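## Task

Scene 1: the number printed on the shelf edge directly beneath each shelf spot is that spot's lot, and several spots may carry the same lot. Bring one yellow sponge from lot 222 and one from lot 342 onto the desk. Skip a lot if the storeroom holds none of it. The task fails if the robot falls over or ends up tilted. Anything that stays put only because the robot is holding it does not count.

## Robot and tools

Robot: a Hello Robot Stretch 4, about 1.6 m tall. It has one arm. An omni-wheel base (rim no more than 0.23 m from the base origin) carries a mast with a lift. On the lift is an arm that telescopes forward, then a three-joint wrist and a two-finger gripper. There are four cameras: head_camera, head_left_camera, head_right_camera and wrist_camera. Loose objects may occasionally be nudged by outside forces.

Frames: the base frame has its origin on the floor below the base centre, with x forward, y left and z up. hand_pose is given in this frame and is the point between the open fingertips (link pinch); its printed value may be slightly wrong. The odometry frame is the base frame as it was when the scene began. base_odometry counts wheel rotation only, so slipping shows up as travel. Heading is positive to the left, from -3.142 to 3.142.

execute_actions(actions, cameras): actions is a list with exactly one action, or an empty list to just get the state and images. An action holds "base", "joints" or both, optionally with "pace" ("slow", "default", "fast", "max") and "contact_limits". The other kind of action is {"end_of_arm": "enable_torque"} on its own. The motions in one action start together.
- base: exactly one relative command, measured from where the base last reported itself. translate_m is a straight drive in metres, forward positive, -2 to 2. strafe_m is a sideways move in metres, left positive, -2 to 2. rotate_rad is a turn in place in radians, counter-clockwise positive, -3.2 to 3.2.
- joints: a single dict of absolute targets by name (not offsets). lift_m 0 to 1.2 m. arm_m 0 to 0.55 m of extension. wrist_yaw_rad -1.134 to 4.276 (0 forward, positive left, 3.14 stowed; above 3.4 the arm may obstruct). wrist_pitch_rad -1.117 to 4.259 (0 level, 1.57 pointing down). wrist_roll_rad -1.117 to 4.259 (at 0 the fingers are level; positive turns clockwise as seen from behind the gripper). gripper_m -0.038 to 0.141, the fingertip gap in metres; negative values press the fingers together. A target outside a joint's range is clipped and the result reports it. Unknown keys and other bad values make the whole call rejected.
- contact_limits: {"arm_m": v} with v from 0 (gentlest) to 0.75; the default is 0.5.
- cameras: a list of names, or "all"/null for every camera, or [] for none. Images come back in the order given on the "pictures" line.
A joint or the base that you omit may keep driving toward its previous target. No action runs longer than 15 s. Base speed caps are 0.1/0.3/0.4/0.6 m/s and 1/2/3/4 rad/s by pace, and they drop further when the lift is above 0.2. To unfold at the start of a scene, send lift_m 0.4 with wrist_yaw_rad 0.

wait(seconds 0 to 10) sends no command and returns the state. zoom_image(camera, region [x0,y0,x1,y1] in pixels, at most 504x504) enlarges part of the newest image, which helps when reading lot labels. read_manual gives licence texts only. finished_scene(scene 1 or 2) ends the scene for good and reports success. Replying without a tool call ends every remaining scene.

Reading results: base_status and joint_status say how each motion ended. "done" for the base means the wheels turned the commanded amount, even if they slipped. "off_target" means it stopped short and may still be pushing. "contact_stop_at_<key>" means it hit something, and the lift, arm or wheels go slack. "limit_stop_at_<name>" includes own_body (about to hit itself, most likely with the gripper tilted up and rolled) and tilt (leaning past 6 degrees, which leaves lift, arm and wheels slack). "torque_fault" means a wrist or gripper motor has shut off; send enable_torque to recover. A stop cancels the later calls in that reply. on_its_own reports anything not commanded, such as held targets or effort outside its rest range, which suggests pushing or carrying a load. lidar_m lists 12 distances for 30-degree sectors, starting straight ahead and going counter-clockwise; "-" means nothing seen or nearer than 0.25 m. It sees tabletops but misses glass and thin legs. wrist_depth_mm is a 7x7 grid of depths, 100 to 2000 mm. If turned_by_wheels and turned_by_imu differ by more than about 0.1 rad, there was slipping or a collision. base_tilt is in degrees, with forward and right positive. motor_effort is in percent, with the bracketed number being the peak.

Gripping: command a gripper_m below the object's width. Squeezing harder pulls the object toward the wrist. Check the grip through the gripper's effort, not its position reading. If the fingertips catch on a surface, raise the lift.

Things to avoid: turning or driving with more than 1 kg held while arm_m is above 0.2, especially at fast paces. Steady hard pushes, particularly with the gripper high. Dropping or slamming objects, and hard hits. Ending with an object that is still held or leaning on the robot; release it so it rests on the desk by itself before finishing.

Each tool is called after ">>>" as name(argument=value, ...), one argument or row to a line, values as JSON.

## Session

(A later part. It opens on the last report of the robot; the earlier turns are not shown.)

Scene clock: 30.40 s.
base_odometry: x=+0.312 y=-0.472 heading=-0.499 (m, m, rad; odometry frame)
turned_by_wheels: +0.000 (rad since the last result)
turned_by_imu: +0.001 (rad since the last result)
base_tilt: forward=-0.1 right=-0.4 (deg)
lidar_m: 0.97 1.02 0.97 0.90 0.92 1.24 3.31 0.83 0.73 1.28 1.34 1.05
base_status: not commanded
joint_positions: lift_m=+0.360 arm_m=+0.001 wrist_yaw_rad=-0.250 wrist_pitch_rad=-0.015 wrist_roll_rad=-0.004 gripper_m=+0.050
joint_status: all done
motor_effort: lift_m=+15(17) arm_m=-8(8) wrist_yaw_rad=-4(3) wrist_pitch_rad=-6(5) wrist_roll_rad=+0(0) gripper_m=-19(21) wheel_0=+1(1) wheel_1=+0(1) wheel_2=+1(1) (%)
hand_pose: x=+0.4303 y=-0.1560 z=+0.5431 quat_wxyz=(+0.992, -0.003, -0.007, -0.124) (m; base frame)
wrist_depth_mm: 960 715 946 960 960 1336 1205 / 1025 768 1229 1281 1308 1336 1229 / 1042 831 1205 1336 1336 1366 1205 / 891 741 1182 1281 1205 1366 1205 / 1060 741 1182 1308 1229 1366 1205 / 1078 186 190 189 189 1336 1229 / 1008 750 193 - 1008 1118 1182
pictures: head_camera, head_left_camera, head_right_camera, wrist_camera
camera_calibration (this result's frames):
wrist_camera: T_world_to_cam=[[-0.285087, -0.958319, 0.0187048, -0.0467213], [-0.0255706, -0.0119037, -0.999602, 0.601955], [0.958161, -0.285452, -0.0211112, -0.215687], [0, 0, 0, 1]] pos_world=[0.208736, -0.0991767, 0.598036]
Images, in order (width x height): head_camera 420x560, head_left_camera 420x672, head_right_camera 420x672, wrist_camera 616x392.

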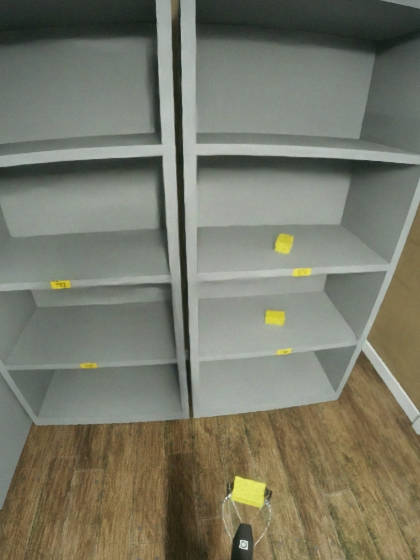

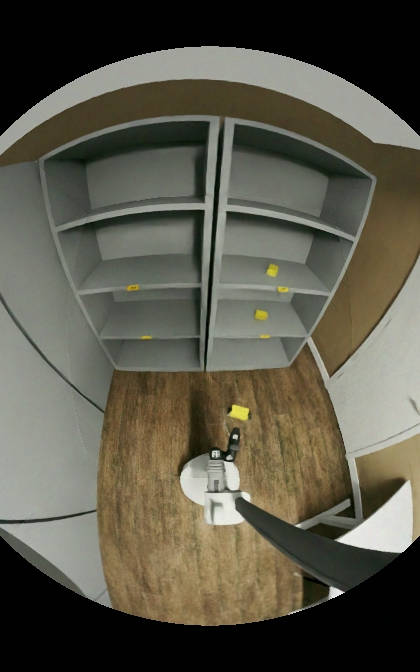

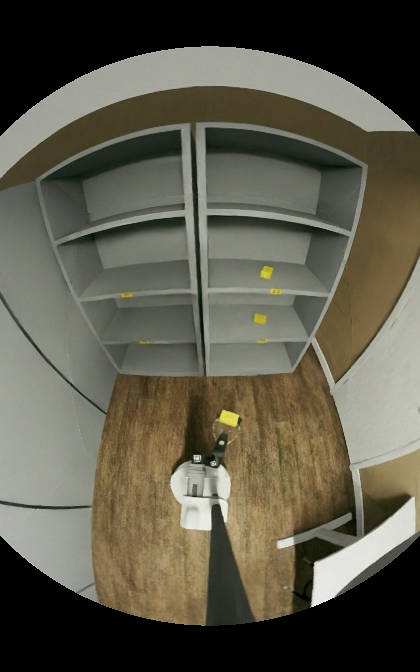

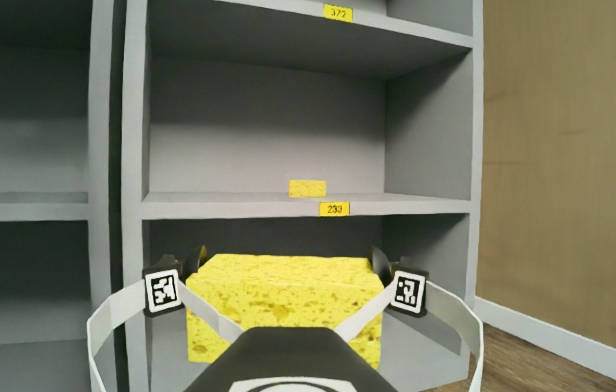

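>>> execute_actions(
  actions=[
    {"joints":{"lift_m":0.8,"wrist_yaw_rad":0}},
  ],
  cameras=[],
)

>>> execute_actions(
  actions=[
    {"base":{"rotate_rad":-1.57}},
  ],
)

Scene clock: 33.40 s.
base_odometry: x=+0.312 y=-0.472 heading=-0.499 (m, m, rad; odometry frame)
turned_by_wheels: +0.000 (rad since the last result)
turned_by_imu: +0.001 (rad since the last result)
base_tilt: forward=-0.1 right=-0.4 (deg)
lidar_m: 0.96 0.99 0.97 0.90 0.95 1.26 3.31 0.80 0.71 1.27 1.34 1.03
base_status: not commanded
joint_positions: lift_m=+0.800 arm_m=+0.001 wrist_yaw_rad=+0.000 wrist_pitch_rad=-0.015 wrist_roll_rad=-0.004 gripper_m=+0.050
joint_status: all done
motor_effort: lift_m=+25(27) arm_m=-8(9) wrist_yaw_rad=-1(10) wrist_pitch_rad=-8(6) wrist_roll_rad=+0(0) gripper_m=-18(18) wheel_0=+1(1) wheel_1=+0(1) wheel_2=+1(1) (%)
hand_pose: x=+0.4607 y=-0.0875 z=+0.9822 quat_wxyz=(+1.000, -0.002, -0.008, +0.000) (m; base frame)
wrist_depth_mm: 1008 976 759 991 976 931 931 / 1098 1138 809 1205 1229 1255 991 / 1118 1138 831 1205 1281 1255 1008 / 1138 1138 768 1205 1255 1205 991 / 1160 1160 759 1229 1281 1281 991 / 1138 186 190 189 190 1182 976 / 960 946 193 - 976 976 946
pictures: none
No camera images: the call's "cameras" was empty. Leave "cameras" out to get every camera's image.

Scene clock: 35.47 s.
base_odometry: x=+0.312 y=-0.472 heading=-2.069 (m, m, rad; odometry frame)
turned_by_wheels: -1.569 (rad since the last result)
turned_by_imu: -1.554 (rad since the last result)
base_tilt: forward=-0.1 right=-0.5 (deg)
lidar_m: 1.27 1.36 1.04 0.96 0.99 0.97 0.90 0.93 1.27 3.24 0.81 0.71
base_status: done
joint_positions: lift_m=+0.800 arm_m=+0.001 wrist_yaw_rad=+0.000 wrist_pitch_rad=-0.015 wrist_roll_rad=-0.004 gripper_m=+0.050
joint_status: not commanded
motor_effort: lift_m=+25(25) arm_m=-8(8) wrist_yaw_rad=-2(2) wrist_pitch_rad=-6(6) wrist_roll_rad=+1(0) gripper_m=-19(19) wheel_0=+3(8) wheel_1=+2(10) wheel_2=+1(7) (%)
hand_pose: x=+0.4608 y=-0.0874 z=+0.9822 quat_wxyz=(+1.000, -0.002, -0.008, +0.000) (m; base frame)
wrist_depth_mm: 1008 1025 1060 1098 1138 1182 1182 / 1008 1042 1060 1118 1138 1182 1205 / 1008 1025 1078 1098 1138 1182 1229 / 1025 1060 1060 1138 1160 1182 1229 / 1042 1060 1060 1118 1160 1182 1229 / 1042 186 190 189 190 878 866 / 1042 1078 193 - 1205 691 634
pictures: head_camera, head_left_camera, head_right_camera, wrist_camera
camera_calibration (this result's frames):
wrist_camera: T_world_to_cam=[[-0.039535, -0.999043, 0.0187075, -0.0972555], [-0.0218361, -0.0178538, -0.999602, 1.04026], [0.99898, -0.0399278, -0.0211094, -0.213446], [0, 0, 0, 1]] pos_world=[0.232098, -0.0871122, 1.03716]
Images, in order (width x height): head_camera 420x560, head_left_camera 420x672, head_right_camera 420x672, wrist_camera 616x392.

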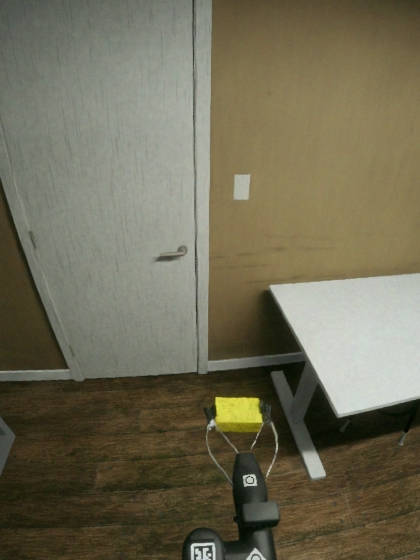

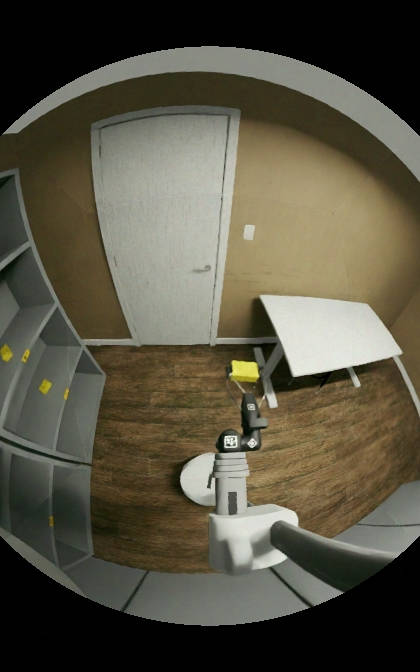

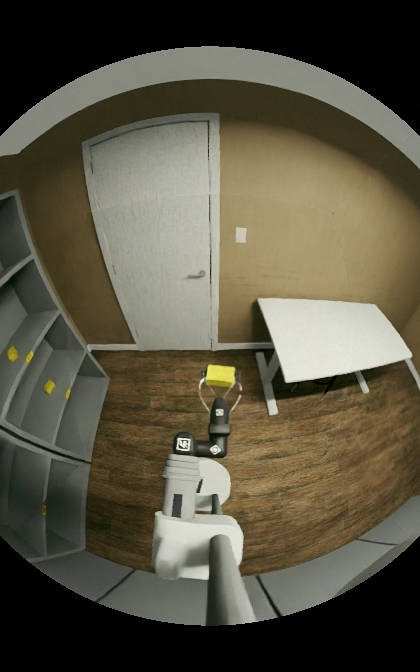

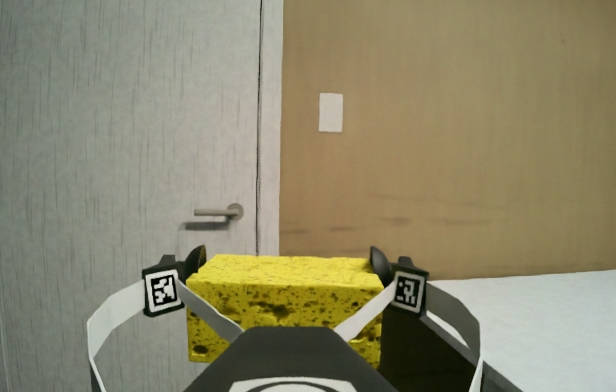

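>>> execute_actions(
  actions=[
    {"base":{"strafe_m":-0.55}},
  ],
  cameras=[],
)

>>> execute_actions(
  actions=[
    {"joints":{"arm_m":0.3,"lift_m":0.68}},
  ],
)

Scene clock: 39.07 s.
base_odometry: x=-0.171 y=-0.209 heading=-2.069 (m, m, rad; odometry frame)
turned_by_wheels: +0.000 (rad since the last result)
turned_by_imu: +0.001 (rad since the last result)
base_tilt: forward=+0.0 right=-0.5 (deg)
lidar_m: 0.52 1.37 1.64 1.51 1.35 0.91 0.86 0.90 1.18 2.70 0.90 0.59
base_status: done
joint_positions: lift_m=+0.800 arm_m=+0.001 wrist_yaw_rad=+0.000 wrist_pitch_rad=-0.015 wrist_roll_rad=-0.004 gripper_m=+0.050
joint_status: not commanded
motor_effort: lift_m=+25(25) arm_m=-8(8) wrist_yaw_rad=-2(2) wrist_pitch_rad=-6(5) wrist_roll_rad=+0(0) gripper_m=-19(19) wheel_0=+1(12) wheel_1=-1(11) wheel_2=+2(1) (%)
hand_pose: x=+0.4608 y=-0.0874 z=+0.9822 quat_wxyz=(+1.000, -0.002, -0.008, +0.000) (m; base frame)
wrist_depth_mm: 1025 1078 1098 1138 1182 1182 1229 / 1042 1078 1118 1138 1182 1229 1255 / 1042 1098 1118 1138 1182 1229 1255 / 1042 1098 1118 1160 1182 1229 1281 / 1078 1098 1138 1138 1182 1229 1255 / 1060 186 190 189 190 866 878 / 1060 1118 193 - 615 615 640
pictures: none
No camera images: the call's "cameras" was empty. Leave "cameras" out to get every camera's image.

Scene clock: 41.07 s.
base_odometry: x=-0.171 y=-0.209 heading=-2.069 (m, m, rad; odometry frame)
turned_by_wheels: +0.000 (rad since the last result)
turned_by_imu: +0.001 (rad since the last result)
base_tilt: forward=+0.0 right=-0.5 (deg)
lidar_m: 0.53 1.39 1.60 1.51 1.34 0.93 0.88 0.89 1.20 2.69 0.89 0.57
base_status: not commanded
joint_positions: lift_m=+0.680 arm_m=+0.299 wrist_yaw_rad=+0.000 wrist_pitch_rad=-0.016 wrist_roll_rad=-0.004 gripper_m=+0.050
joint_status: all done
motor_effort: lift_m=+14(23) arm_m=+8(11) wrist_yaw_rad=-1(2) wrist_pitch_rad=-6(6) wrist_roll_rad=+0(1) gripper_m=-20(21) wheel_0=+1(1) wheel_1=-1(1) wheel_2=+2(1) (%)
hand_pose: x=+0.7579 y=-0.0874 z=+0.8631 quat_wxyz=(+1.000, -0.002, -0.008, +0.000) (m; base frame)
wrist_depth_mm: 778 798 831 854 878 891 917 / 778 809 831 854 878 917 931 / 798 820 831 878 878 904 931 / 798 820 842 878 904 931 946 / 809 820 842 866 891 917 946 / 809 187 190 189 190 535 530 / 820 366 193 - 382 375 394
pictures: head_camera, head_left_camera, head_right_camera, wrist_camera
camera_calibration (this result's frames):
wrist_camera: T_world_to_cam=[[-0.0395055, -0.999046, 0.0186223, -0.0832212], [-0.0217028, -0.0177746, -0.999606, 0.927621], [0.998984, -0.0398941, -0.0209799, -0.51289], [0, 0, 0, 1]] pos_world=[0.529213, -0.087115, 0.918045]
Images, in order (width x height): head_camera 420x560, head_left_camera 420x672, head_right_camera 420x672, wrist_camera 616x392.

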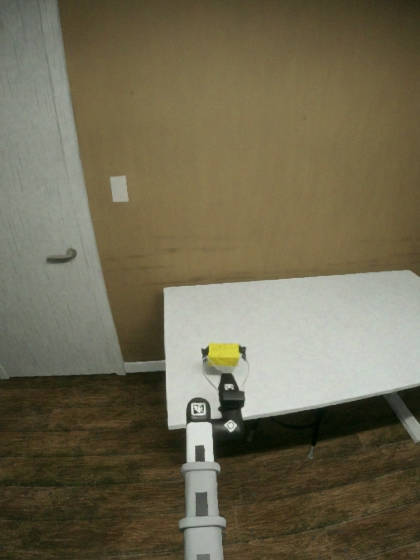

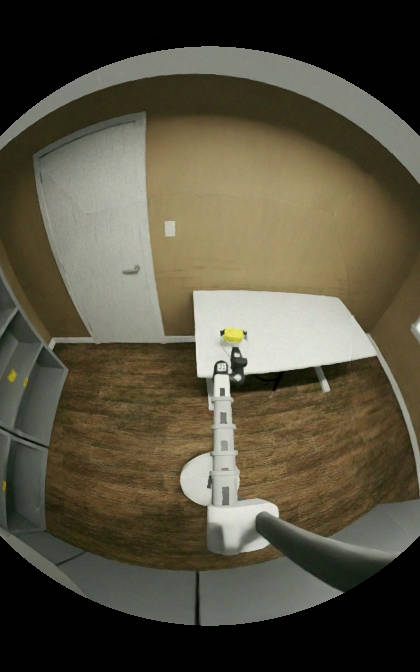

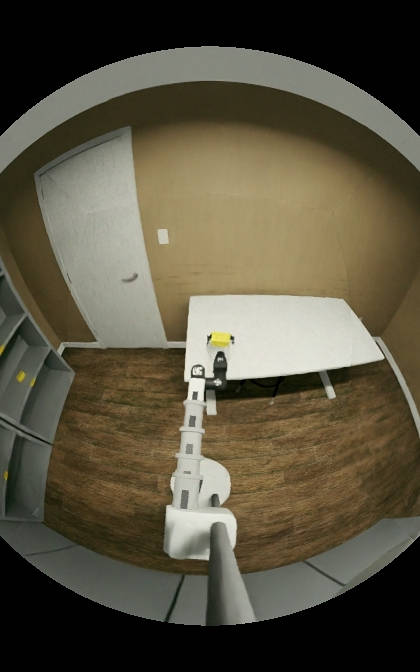

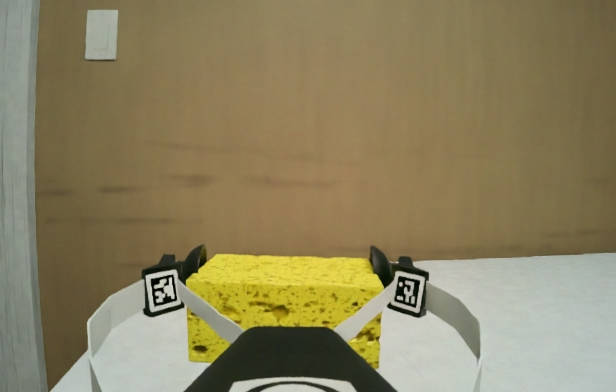

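>>> execute_actions(
  actions=[
    {"joints":{"lift_m":0.635,"wrist_pitch_rad":0.15}},
  ],
  cameras=["wrist_camera"],
)

>>> execute_actions(
  actions=[
    {"joints":{"gripper_m":0.135}},
  ],
  cameras=["wrist_camera"],
)

>>> execute_actions(
  actions=[
    {"joints":{"lift_m":0.75,"arm_m":0}},
  ],
  cameras=[],
)

>>> execute_actions(
  actions=[
    {"base":{"rotate_rad":-2.5},"joints":{"wrist_pitch_rad":0,"gripper_m":0.03}},
  ],
)

Scene clock: 42.77 s.
base_odometry: x=-0.171 y=-0.209 heading=-2.069 (m, m, rad; odometry frame)
turned_by_wheels: +0.000 (rad since the last result)
turned_by_imu: +0.001 (rad since the last result)
base_tilt: forward=+0.0 right=-0.4 (deg)
lidar_m: 0.55 1.38 1.64 1.50 1.35 0.94 0.86 0.90 1.20 2.68 0.88 0.59
base_status: not commanded
joint_positions: lift_m=+0.636 arm_m=+0.299 wrist_yaw_rad=+0.000 wrist_pitch_rad=+0.150 wrist_roll_rad=-0.004 gripper_m=+0.050
joint_status: all done
motor_effort: lift_m=+13(15) arm_m=+8(8) wrist_yaw_rad=-1(0) wrist_pitch_rad=-1(7) wrist_roll_rad=+0(0) gripper_m=-19(18) wheel_0=+1(1) wheel_1=-1(1) wheel_2=+2(1) (%)
hand_pose: x=+0.7547 y=-0.0874 z=+0.7705 quat_wxyz=(+0.997, -0.002, +0.075, +0.000) (m; base frame)
wrist_depth_mm: 741 768 788 809 820 854 878 / 759 778 809 831 854 866 891 / 788 809 842 854 878 904 917 / 809 820 609 627 640 668 683 / 820 362 373 379 387 389 389 / 251 187 190 188 189 271 271 / 205 203 192 - 209 209 -
pictures: wrist_camera
camera_calibration (this result's frames):
wrist_camera: T_world_to_cam=[[-0.0360608, -0.999042, 0.0247792, -0.0890128], [-0.186508, -0.0176318, -0.982295, 0.94604], [0.981791, -0.0400438, -0.185694, -0.371723], [0, 0, 0, 1]] pos_world=[0.538189, -0.0871325, 0.86247]
Images, in order (width x height): wrist_camera 616x392.

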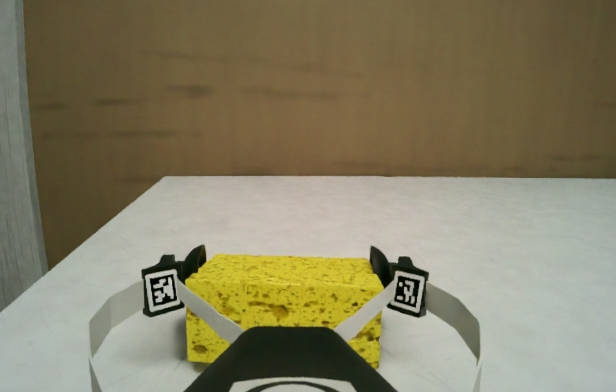

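Scene clock: 44.60 s.
base_odometry: x=-0.171 y=-0.209 heading=-2.069 (m, m, rad; odometry frame)
turned_by_wheels: +0.000 (rad since the last result)
turned_by_imu: +0.001 (rad since the last result)
base_tilt: forward=+0.0 right=-0.5 (deg)
lidar_m: 0.54 1.37 1.62 1.50 1.35 0.94 0.86 0.90 1.18 2.67 0.89 0.61
base_status: not commanded
joint_positions: lift_m=+0.636 arm_m=+0.299 wrist_yaw_rad=+0.000 wrist_pitch_rad=+0.152 wrist_roll_rad=-0.004 gripper_m=+0.135
joint_status: all done
motor_effort: lift_m=+14(14) arm_m=+8(8) wrist_yaw_rad=-1(1) wrist_pitch_rad=-3(4) wrist_roll_rad=-1(0) gripper_m=+0(18) wheel_0=+1(1) wheel_1=-1(1) wheel_2=+1(1) (%)
hand_pose: x=+0.7546 y=-0.0875 z=+0.7700 quat_wxyz=(+0.997, -0.002, +0.076, +0.000) (m; base frame)
wrist_depth_mm: 741 759 788 798 820 831 866 / 768 788 809 831 842 878 904 / 788 798 842 866 878 917 917 / 809 831 597 609 627 647 676 / 820 353 340 253 379 382 382 / 248 233 202 201 204 268 268 / 203 199 208 - 207 206 -
pictures: wrist_camera
camera_calibration (this result's frames):
wrist_camera: T_world_to_cam=[[-0.0361478, -0.999038, 0.0248123, -0.0889977], [-0.188065, -0.0175844, -0.981999, 0.946485], [0.981491, -0.0401635, -0.187249, -0.370326], [0, 0, 0, 1]] pos_world=[0.538255, -0.0871423, 0.862312]
Images, in order (width x height): wrist_camera 616x392.

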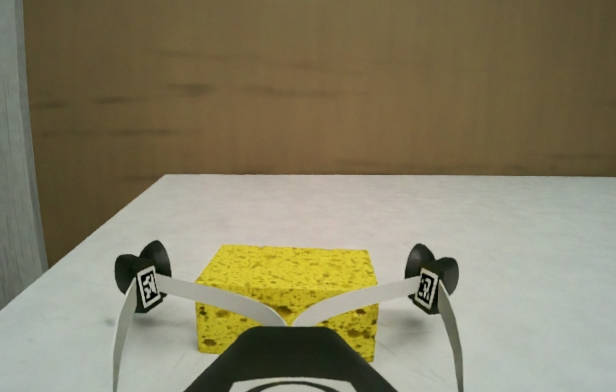

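Scene clock: 46.60 s.
base_odometry: x=-0.171 y=-0.209 heading=-2.069 (m, m, rad; odometry frame)
turned_by_wheels: +0.000 (rad since the last result)
turned_by_imu: +0.001 (rad since the last result)
base_tilt: forward=+0.0 right=-0.5 (deg)
lidar_m: 0.52 1.40 1.64 1.52 1.33 0.92 0.86 0.91 1.19 2.69 0.89 0.61
base_status: not commanded
joint_positions: lift_m=+0.750 arm_m=+0.001 wrist_yaw_rad=+0.000 wrist_pitch_rad=+0.153 wrist_roll_rad=-0.004 gripper_m=+0.135
joint_status: all done
motor_effort: lift_m=+26(25) arm_m=-8(10) wrist_yaw_rad=-2(1) wrist_pitch_rad=-5(3) wrist_roll_rad=+0(0) gripper_m=+0(0) wheel_0=+1(1) wheel_1=-1(1) wheel_2=+1(2) (%)
hand_pose: x=+0.4575 y=-0.0874 z=+0.8839 quat_wxyz=(+0.997, -0.002, +0.076, +0.000) (m; base frame)
wrist_depth_mm: 976 991 1025 1098 1098 1118 1138 / 991 1042 1060 1118 1138 1182 1205 / 1025 1098 1098 1160 1182 1229 1229 / 1078 1098 1138 1160 1182 1205 1205 / 1118 1138 668 647 699 707 699 / 1138 449 436 469 445 496 492 / 1160 375 392 - 410 418 640
pictures: none
No camera images: the call's "cameras" was empty. Leave "cameras" out to get every camera's image.

Scene clock: 49.13 s.
base_odometry: x=-0.171 y=-0.209 heading=+1.715 (m, m, rad; odometry frame)
turned_by_wheels: -2.500 (rad since the last result)
turned_by_imu: -2.475 (rad since the last result)
base_tilt: forward=+0.0 right=-0.4 (deg)
lidar_m: 0.90 1.33 2.66 0.79 0.57 0.54 1.41 1.59 1.53 1.20 0.86 0.87
base_status: done
joint_positions: lift_m=+0.750 arm_m=+0.001 wrist_yaw_rad=+0.000 wrist_pitch_rad=+0.003 wrist_roll_rad=-0.004 gripper_m=+0.030
joint_status: all done
motor_effort: lift_m=+25(25) arm_m=-8(8) wrist_yaw_rad=-2(2) wrist_pitch_rad=-7(8) wrist_roll_rad=-2(0) gripper_m=-3(0) wheel_0=+3(6) wheel_1=+3(9) wheel_2=+0(5) (%)
hand_pose: x=+0.4609 y=-0.0874 z=+0.9269 quat_wxyz=(+1.000, -0.002, +0.001, +0.000) (m; base frame)
wrist_depth_mm: 1182 991 842 732 647 580 535 / 1205 991 854 732 654 585 535 / 1205 1008 842 750 661 585 539 / 1229 1025 866 759 661 597 544 / 1281 1025 854 759 668 603 549 / 1281 1060 196 732 640 603 549 / 1308 1008 931 - 683 603 549
pictures: head_camera, head_left_camera, head_right_camera, wrist_camera
camera_calibration (this result's frames):
wrist_camera: T_world_to_cam=[[-0.0392584, -0.999045, 0.0191978, -0.0968209], [-0.0401, -0.0176219, -0.99904, 0.992907], [0.998424, -0.0399905, -0.0393699, -0.197508], [0, 0, 0, 1]] pos_world=[0.233211, -0.0871299, 0.986037]
Images, in order (width x height): head_camera 420x560, head_left_camera 420x672, head_right_camera 420x672, wrist_camera 616x392.

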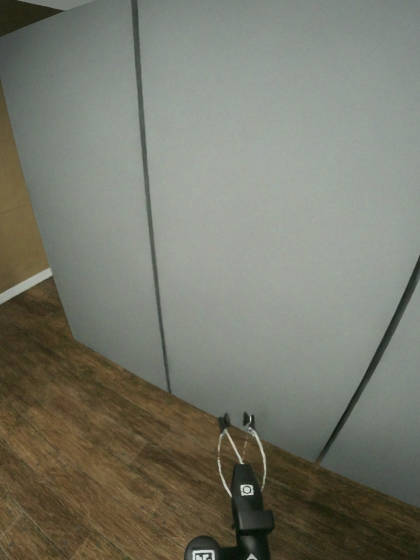

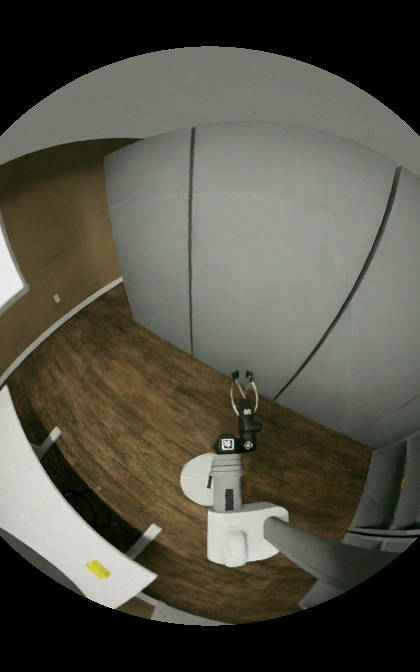

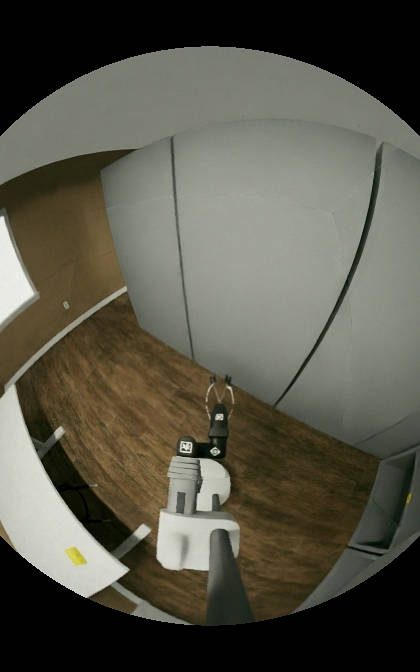

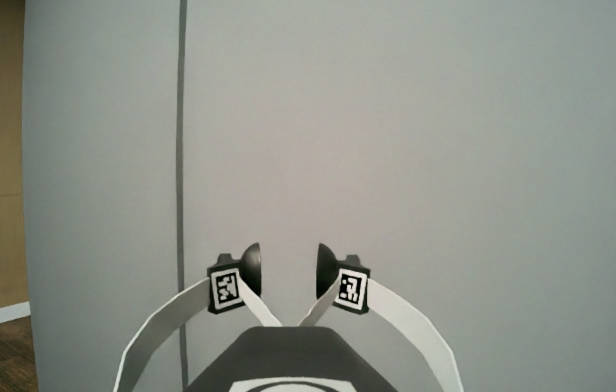

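>>> execute_actions(
  actions=[
    {"base":{"rotate_rad":0.92},"joints":{"lift_m":0.2}},
  ],
  cameras=[],
)

>>> execute_actions(
  actions=[
    {"base":{"translate_m":2.0},"pace":"fast"},
  ],
)

Scene clock: 52.73 s.
base_odometry: x=-0.171 y=-0.209 heading=+2.634 (m, m, rad; odometry frame)
turned_by_wheels: +0.920 (rad since the last result)
turned_by_imu: +0.912 (rad since the last result)
base_tilt: forward=+0.0 right=-0.4 (deg)
lidar_m: 2.69 0.90 0.59 0.54 1.40 1.65 1.50 1.40 0.93 0.86 0.88 1.15
base_status: done
joint_positions: lift_m=+0.200 arm_m=+0.001 wrist_yaw_rad=+0.000 wrist_pitch_rad=+0.003 wrist_roll_rad=-0.004 gripper_m=+0.030
joint_status: all done
motor_effort: lift_m=+14(26) arm_m=-8(8) wrist_yaw_rad=+0(0) wrist_pitch_rad=-8(7) wrist_roll_rad=+0(1) gripper_m=-4(4) wheel_0=-1(7) wheel_1=-4(8) wheel_2=+0(9) (%)
hand_pose: x=+0.4609 y=-0.0874 z=+0.3779 quat_wxyz=(+1.000, -0.002, +0.001, +0.000) (m; base frame)
wrist_depth_mm: - - - - - 1281 946 / - - - - - 1281 976 / - - - - - 1308 960 / - - - - - 1308 976 / 1756 1756 1863 1921 - 1281 960 / 1060 1098 195 1078 1008 1160 960 / 820 788 854 - 820 820 842
pictures: none
No camera images: the call's "cameras" was empty. Leave "cameras" out to get every camera's image.

Scene clock: 59.03 s.
base_odometry: x=-1.920 y=+0.761 heading=+2.635 (m, m, rad; odometry frame)
turned_by_wheels: +0.000 (rad since the last result)
turned_by_imu: +0.010 (rad since the last result)
base_tilt: forward=-0.1 right=-0.4 (deg)
lidar_m: 0.69 0.68 0.94 1.50 0.90 1.01 3.62 1.13 0.78 0.85 1.12 0.76
base_status: done
joint_positions: lift_m=+0.200 arm_m=+0.001 wrist_yaw_rad=+0.000 wrist_pitch_rad=+0.003 wrist_roll_rad=-0.004 gripper_m=+0.030
joint_status: not commanded
motor_effort: lift_m=+14(14) arm_m=-9(9) wrist_yaw_rad=-1(1) wrist_pitch_rad=-7(8) wrist_roll_rad=+1(1) gripper_m=-3(4) wheel_0=+0(8) wheel_1=+1(7) wheel_2=+1(12) (%)
hand_pose: x=+0.4608 y=-0.0874 z=+0.3779 quat_wxyz=(+1.000, -0.002, +0.001, +0.000) (m; base frame)
wrist_depth_mm: 462 473 484 500 517 530 544 / 466 473 496 508 521 539 554 / 469 480 496 512 530 549 559 / 473 484 504 512 530 549 564 / 477 492 504 517 535 554 574 / 484 496 195 521 539 564 580 / 488 496 508 - 549 574 591
pictures: head_camera, head_left_camera, head_right_camera, wrist_camera
camera_calibration (this result's frames):
wrist_camera: T_world_to_cam=[[-0.0392498, -0.999045, 0.0191915, -0.0862792], [-0.0399497, -0.017622, -0.999046, 0.4443], [0.998431, -0.0399791, -0.0392199, -0.219163], [0, 0, 0, 1]] pos_world=[0.233182, -0.0871293, 0.436937]
Images, in order (width x height): head_camera 420x560, head_left_camera 420x672, head_right_camera 420x672, wrist_camera 616x392.

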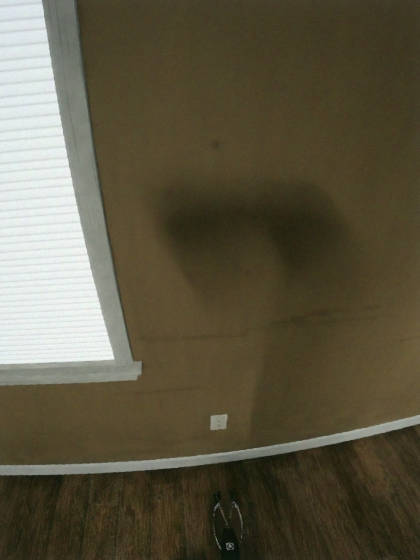

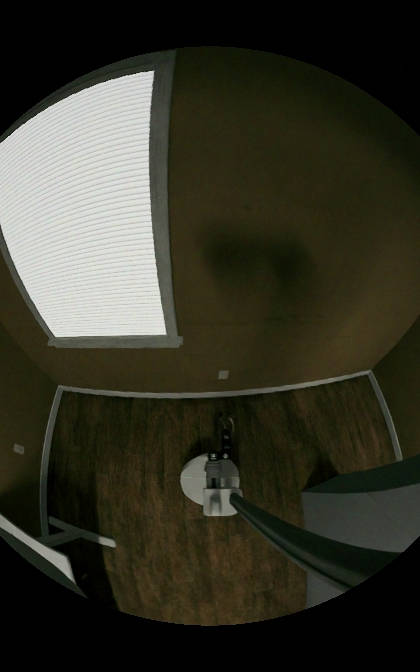

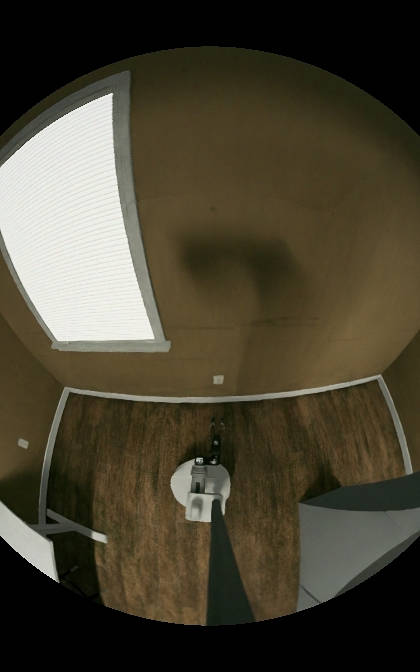

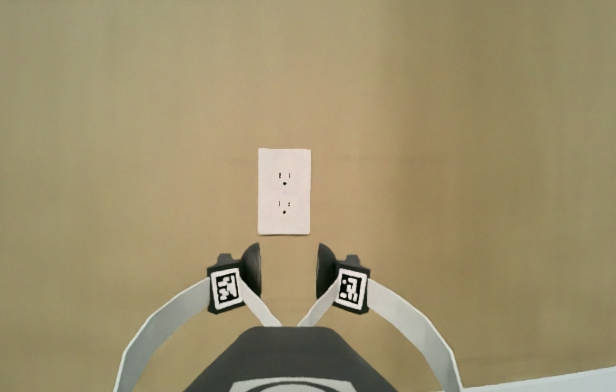

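>>> execute_actions(
  actions=[
    {"base":{"translate_m":0.17},"joints":{"wrist_yaw_rad":-1.0}},
  ],
  cameras=[],
)

>>> execute_actions(
  actions=[
    {"base":{"rotate_rad":-1.5}},
  ],
)

Scene clock: 61.37 s.
base_odometry: x=-2.069 y=+0.844 heading=+2.635 (m, m, rad; odometry frame)
turned_by_wheels: +0.000 (rad since the last result)
turned_by_imu: +0.002 (rad since the last result)
base_tilt: forward=-0.1 right=-0.4 (deg)
lidar_m: 0.53 0.52 0.69 1.52 1.07 1.05 3.96 1.11 0.83 2.17 0.87 0.56
base_status: done
joint_positions: lift_m=+0.200 arm_m=+0.001 wrist_yaw_rad=-0.999 wrist_pitch_rad=+0.003 wrist_roll_rad=-0.004 gripper_m=+0.030
joint_status: all done
motor_effort: lift_m=+14(14) arm_m=-8(9) wrist_yaw_rad=-4(6) wrist_pitch_rad=-6(7) wrist_roll_rad=-1(0) gripper_m=-3(5) wheel_0=+4(7) wheel_1=+3(6) wheel_2=+0(11) (%)
hand_pose: x=+0.2548 y=-0.2899 z=+0.3779 quat_wxyz=(+0.878, -0.001, +0.002, -0.479) (m; base frame)
wrist_depth_mm: 404 500 668 976 1808 1808 1661 / 413 504 676 991 1863 1808 1661 / 413 512 691 991 1921 1863 1708 / 418 517 691 1025 - 1921 1756 / 421 521 640 931 1708 1808 1708 / 421 504 196 878 1008 1160 1160 / 421 484 640 - 831 831 854
pictures: none
No camera images: the call's "cameras" was empty. Leave "cameras" out to get every camera's image.

Scene clock: 63.37 s.
base_odometry: x=-2.069 y=+0.844 heading=+1.135 (m, m, rad; odometry frame)
turned_by_wheels: -1.500 (rad since the last result)
turned_by_imu: -1.485 (rad since the last result)
base_tilt: forward=+0.0 right=-0.4 (deg)
lidar_m: 2.16 0.80 0.57 0.52 0.53 0.75 1.53 1.04 1.09 2.90 1.04 0.86
base_status: done
joint_positions: lift_m=+0.200 arm_m=+0.001 wrist_yaw_rad=-1.000 wrist_pitch_rad=+0.003 wrist_roll_rad=-0.004 gripper_m=+0.030
joint_status: not commanded
motor_effort: lift_m=+15(14) arm_m=-8(8) wrist_yaw_rad=-1(4) wrist_pitch_rad=-6(8) wrist_roll_rad=+0(0) gripper_m=-6(2) wheel_0=+3(8) wheel_1=+2(9) wheel_2=-1(6) (%)
hand_pose: x=+0.2548 y=-0.2900 z=+0.3779 quat_wxyz=(+0.878, -0.001, +0.002, -0.479) (m; base frame)
wrist_depth_mm: 647 640 842 1160 - - - / 654 654 854 1182 - - - / 654 661 866 1205 - - - / 668 668 866 1255 - - - / 676 676 809 1098 1756 - - / 691 654 196 1060 1008 1182 1160 / 707 640 820 - 831 820 866
pictures: head_camera, head_left_camera, head_right_camera, wrist_camera
camera_calibration (this result's frames):
wrist_camera: T_world_to_cam=[[-0.86164, -0.507158, 0.0191926, 0.0554299], [-0.0364255, 0.024078, -0.999046, 0.44368], [0.506212, -0.861517, -0.03922, -0.13431], [0, 0, 0, 1]] pos_world=[0.131911, -0.0982816, 0.436926]
Images, in order (width x height): head_camera 420x560, head_left_camera 420x672, head_right_camera 420x672, wrist_camera 616x392.

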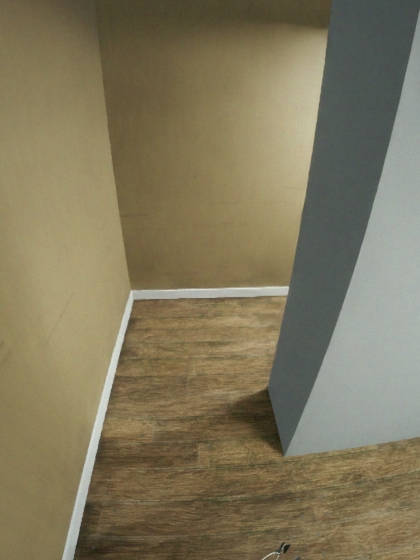

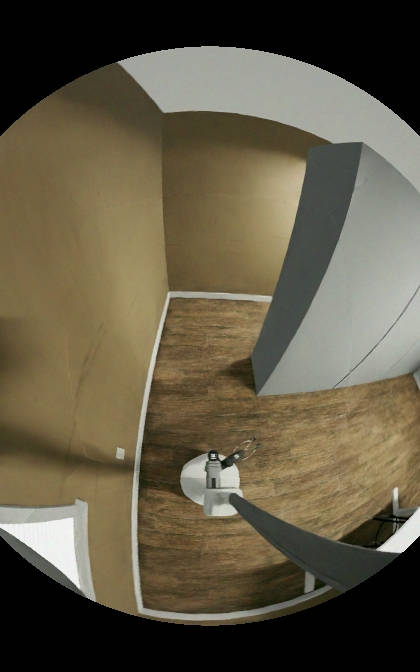

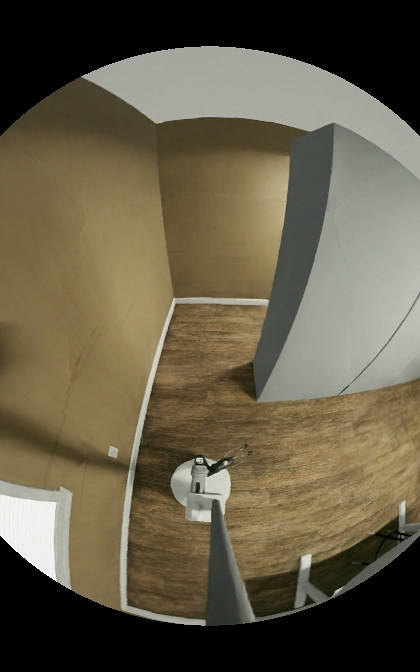

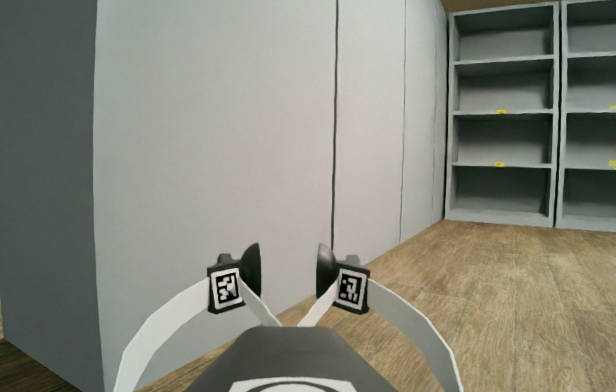

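>>> execute_actions(
  actions=[
    {"base":{"strafe_m":0.05},"joints":{"wrist_yaw_rad":0}},
  ],
  cameras=[],
)

>>> execute_actions(
  actions=[
    {"base":{"translate_m":1.55},"pace":"fast"},
  ],
  cameras=["head_camera"],
)

>>> execute_actions(
  actions=[
    {"base":{"rotate_rad":-1.6},"joints":{"lift_m":0.5}},
  ],
)

Scene clock: 64.93 s.
base_odometry: x=-2.114 y=+0.865 heading=+1.135 (m, m, rad; odometry frame)
turned_by_wheels: +0.000 (rad since the last result)
turned_by_imu: +0.001 (rad since the last result)
base_tilt: forward=-0.1 right=-0.4 (deg)
lidar_m: 2.04 0.71 0.50 0.46 0.48 0.67 1.50 1.13 1.07 2.91 1.02 0.88
base_status: done
joint_positions: lift_m=+0.200 arm_m=+0.001 wrist_yaw_rad=+0.000 wrist_pitch_rad=+0.003 wrist_roll_rad=-0.004 gripper_m=+0.030
joint_status: all done
motor_effort: lift_m=+14(15) arm_m=-8(8) wrist_yaw_rad=+0(6) wrist_pitch_rad=-6(7) wrist_roll_rad=+0(1) gripper_m=-3(3) wheel_0=+0(7) wheel_1=+1(10) wheel_2=+0(2) (%)
hand_pose: x=+0.4608 y=-0.0876 z=+0.3779 quat_wxyz=(+1.000, -0.002, +0.001, +0.000) (m; base frame)
wrist_depth_mm: 904 1397 1808 1863 1863 768 554 / 917 1397 1863 1863 1863 759 554 / 931 1464 1863 1921 1921 778 559 / 946 1464 1921 1863 - 778 559 / 960 1430 1863 1921 - 768 554 / 917 1098 195 1060 1025 759 554 / 809 768 854 - 831 699 554
pictures: none
No camera images: the call's "cameras" was empty. Leave "cameras" out to get every camera's image.

Scene clock: 70.10 s.
base_odometry: x=-1.461 y=+2.270 heading=+1.136 (m, m, rad; odometry frame)
turned_by_wheels: +0.000 (rad since the last result)
turned_by_imu: +0.007 (rad since the last result)
base_tilt: forward=+0.0 right=-0.4 (deg)
lidar_m: 0.62 0.66 0.51 0.47 0.51 0.74 1.84 0.71 0.60 1.34 0.92 0.66
base_status: done
joint_positions: lift_m=+0.200 arm_m=+0.001 wrist_yaw_rad=+0.000 wrist_pitch_rad=+0.003 wrist_roll_rad=-0.004 gripper_m=+0.030
joint_status: not commanded
motor_effort: lift_m=+15(15) arm_m=-8(8) wrist_yaw_rad=+0(1) wrist_pitch_rad=-4(5) wrist_roll_rad=-1(1) gripper_m=-3(3) wheel_0=+1(8) wheel_1=+1(10) wheel_2=+1(12) (%)
hand_pose: x=+0.4608 y=-0.0875 z=+0.3779 quat_wxyz=(+1.000, -0.002, +0.001, +0.000) (m; base frame)
wrist_depth_mm: 394 402 404 410 415 421 424 / 397 402 407 415 418 424 430 / 402 407 413 418 424 430 433 / 404 413 418 421 424 433 439 / 413 415 418 424 433 439 445 / 415 418 196 424 436 445 449 / 421 424 430 - 442 449 455
pictures: head_camera
Images, in order (width x height): head_camera 420x560.

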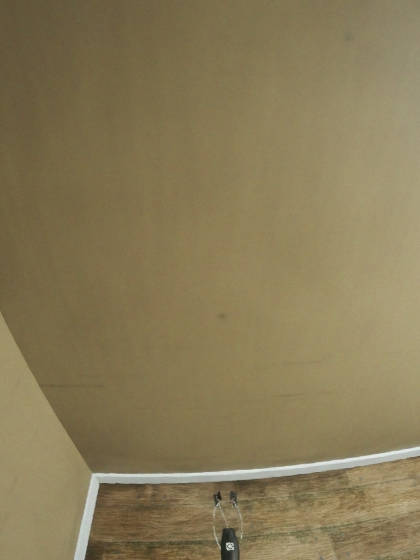

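Scene clock: 72.37 s.
base_odometry: x=-1.461 y=+2.270 heading=-0.464 (m, m, rad; odometry frame)
turned_by_wheels: -1.600 (rad since the last result)
turned_by_imu: -1.583 (rad since the last result)
base_tilt: forward=+0.0 right=-0.4 (deg)
lidar_m: 1.28 0.94 0.65 0.61 0.65 0.52 0.49 0.52 0.71 1.75 0.70 0.59
base_status: done
joint_positions: lift_m=+0.500 arm_m=+0.001 wrist_yaw_rad=+0.000 wrist_pitch_rad=+0.003 wrist_roll_rad=-0.004 gripper_m=+0.030
joint_status: all done
motor_effort: lift_m=+25(26) arm_m=-8(8) wrist_yaw_rad=-1(1) wrist_pitch_rad=-7(4) wrist_roll_rad=-2(1) gripper_m=-3(3) wheel_0=+1(7) wheel_1=+3(9) wheel_2=+2(8) (%)
hand_pose: x=+0.4608 y=-0.0875 z=+0.6770 quat_wxyz=(+1.000, -0.002, +0.001, +0.000) (m; base frame)
wrist_depth_mm: 1182 1756 - - 1118 585 585 / 1205 1863 - - 1118 931 878 / 1182 1863 - - 1160 1160 960 / 1205 1863 - - 1182 1182 931 / 1205 1921 - - 1042 917 798 / 1205 1618 195 1618 609 539 484 / 1182 1281 1430 - 1182 427 342
pictures: head_camera, head_left_camera, head_right_camera, wrist_camera
camera_calibration (this result's frames):
wrist_camera: T_world_to_cam=[[-0.0393491, -0.999041, 0.0191895, -0.0920029], [-0.0398604, -0.0176197, -0.99905, 0.74312], [0.99843, -0.0400766, -0.0391288, -0.207451], [0, 0, 0, 1]] pos_world=[0.233126, -0.0871351, 0.736062]
Images, in order (width x height): head_camera 420x560, head_left_camera 420x672, head_right_camera 420x672, wrist_camera 616x392.

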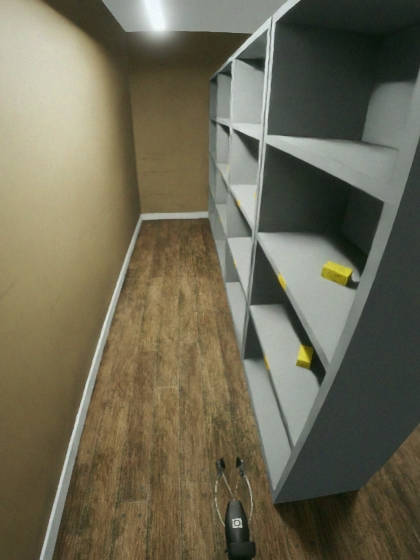

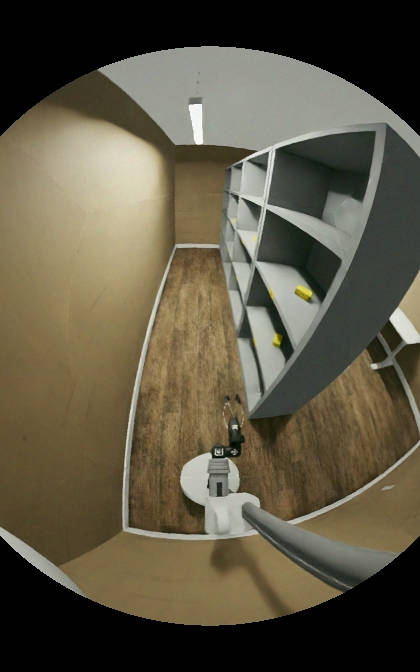

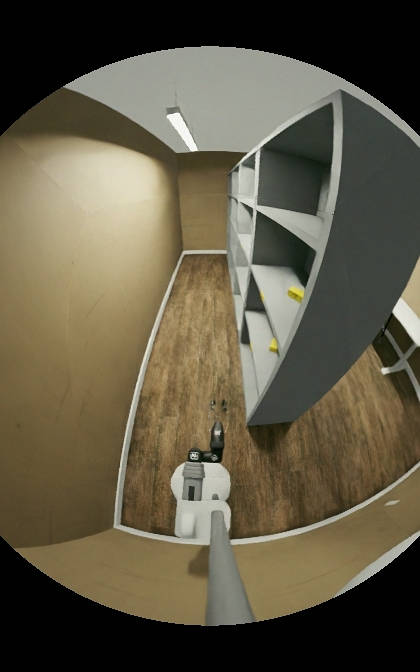

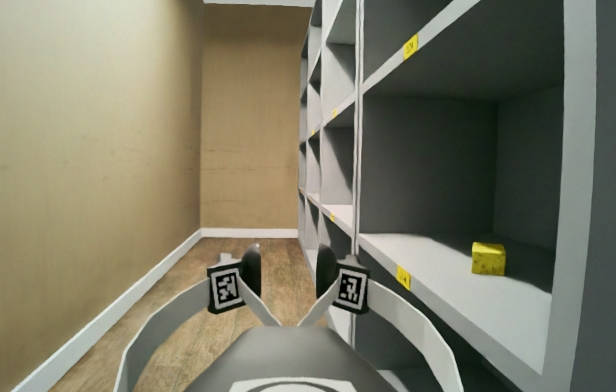

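>>> execute_actions(
  actions=[
    {"base":{"strafe_m":0.22},"joints":{"lift_m":0.55}},
  ],
  cameras=[],
)

>>> execute_actions(
  actions=[
    {"base":{"translate_m":0.55},"joints":{"wrist_yaw_rad":-1.1}},
  ],
)

Scene clock: 74.77 s.
base_odometry: x=-1.362 y=+2.467 heading=-0.464 (m, m, rad; odometry frame)
turned_by_wheels: +0.000 (rad since the last result)
turned_by_imu: +0.001 (rad since the last result)
base_tilt: forward=-0.1 right=-0.5 (deg)
lidar_m: 1.90 0.61 0.42 0.39 0.40 0.54 0.49 0.52 0.70 1.82 0.75 0.74
base_status: done
joint_positions: lift_m=+0.550 arm_m=+0.001 wrist_yaw_rad=+0.000 wrist_pitch_rad=+0.003 wrist_roll_rad=-0.004 gripper_m=+0.030
joint_status: all done
motor_effort: lift_m=+25(24) arm_m=-8(8) wrist_yaw_rad=-1(1) wrist_pitch_rad=-5(5) wrist_roll_rad=+0(0) gripper_m=-3(4) wheel_0=+0(9) wheel_1=+0(10) wheel_2=+1(2) (%)
hand_pose: x=+0.4608 y=-0.0875 z=+0.7270 quat_wxyz=(+1.000, -0.002, +0.001, +0.000) (m; base frame)
wrist_depth_mm: 831 1308 - - 1756 1160 1160 / 842 1336 - - - 1042 691 / 854 1366 - - - 1160 1182 / 866 1366 - - - 1182 1182 / 854 1397 - - - 1138 1118 / 866 1229 196 1921 1182 1182 661 / 842 1118 1537 - 1397 1205 1160
pictures: none
No camera images: the call's "cameras" was empty. Leave "cameras" out to get every camera's image.

Scene clock: 78.10 s.
base_odometry: x=-0.870 y=+2.221 heading=-0.463 (m, m, rad; odometry frame)
turned_by_wheels: +0.000 (rad since the last result)
turned_by_imu: +0.004 (rad since the last result)
base_tilt: forward=+0.0 right=-0.5 (deg)
lidar_m: 1.96 0.63 0.46 0.40 0.43 0.61 1.05 1.09 1.47 0.54 0.54 0.76
base_status: done
joint_positions: lift_m=+0.550 arm_m=+0.001 wrist_yaw_rad=-1.100 wrist_pitch_rad=+0.003 wrist_roll_rad=-0.004 gripper_m=+0.030
joint_status: all done
motor_effort: lift_m=+25(25) arm_m=-8(8) wrist_yaw_rad=-4(11) wrist_pitch_rad=-7(6) wrist_roll_rad=+0(1) gripper_m=-5(3) wheel_0=+3(8) wheel_1=+2(6) wheel_2=+1(8) (%)
hand_pose: x=+0.2254 y=-0.2967 z=+0.7270 quat_wxyz=(+0.853, -0.001, +0.002, -0.523) (m; base frame)
wrist_depth_mm: 699 759 559 500 473 449 449 / 699 778 778 778 741 715 525 / 715 842 1060 976 878 809 544 / 715 842 1060 991 904 831 535 / 723 854 1025 976 904 842 517 / 741 683 195 621 585 683 512 / 732 798 1025 - 477 473 466
pictures: head_camera, head_left_camera, head_right_camera, wrist_camera
camera_calibration (this result's frames):
wrist_camera: T_world_to_cam=[[-0.907998, -0.418535, 0.0191895, 0.056708], [-0.0337967, 0.0275151, -0.99905, 0.792053], [0.417609, -0.907784, -0.0391288, -0.10541], [0, 0, 0, 1]] pos_world=[0.12228, -0.0937484, 0.786088]
Images, in order (width x height): head_camera 420x560, head_left_camera 420x672, head_right_camera 420x672, wrist_camera 616x392.

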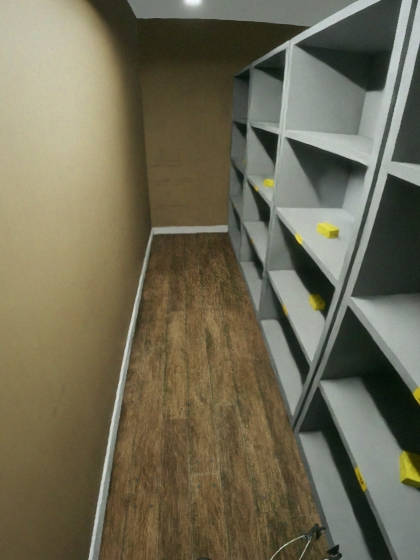

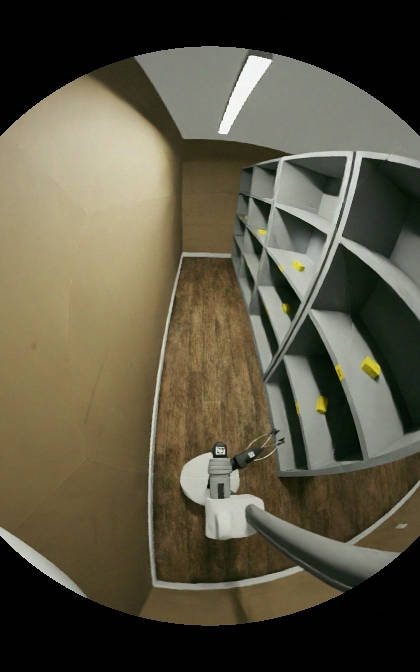

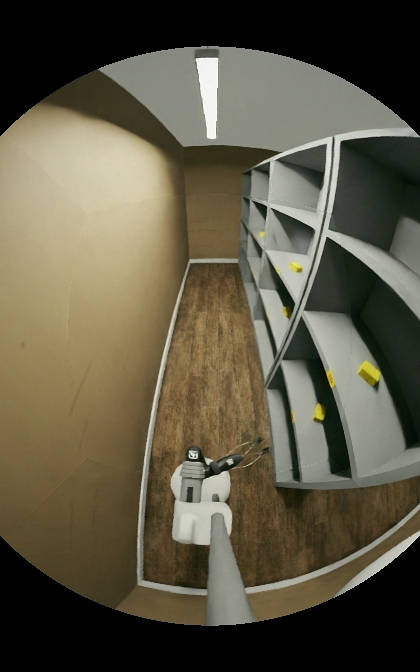

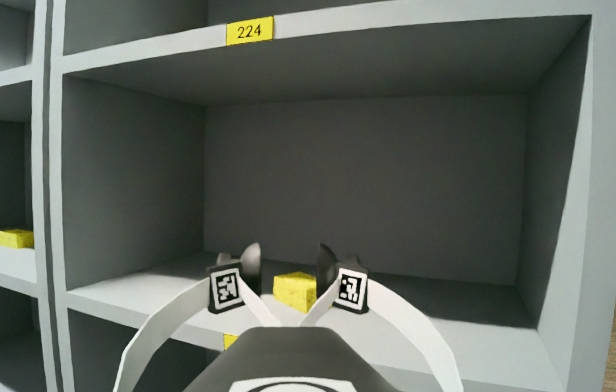

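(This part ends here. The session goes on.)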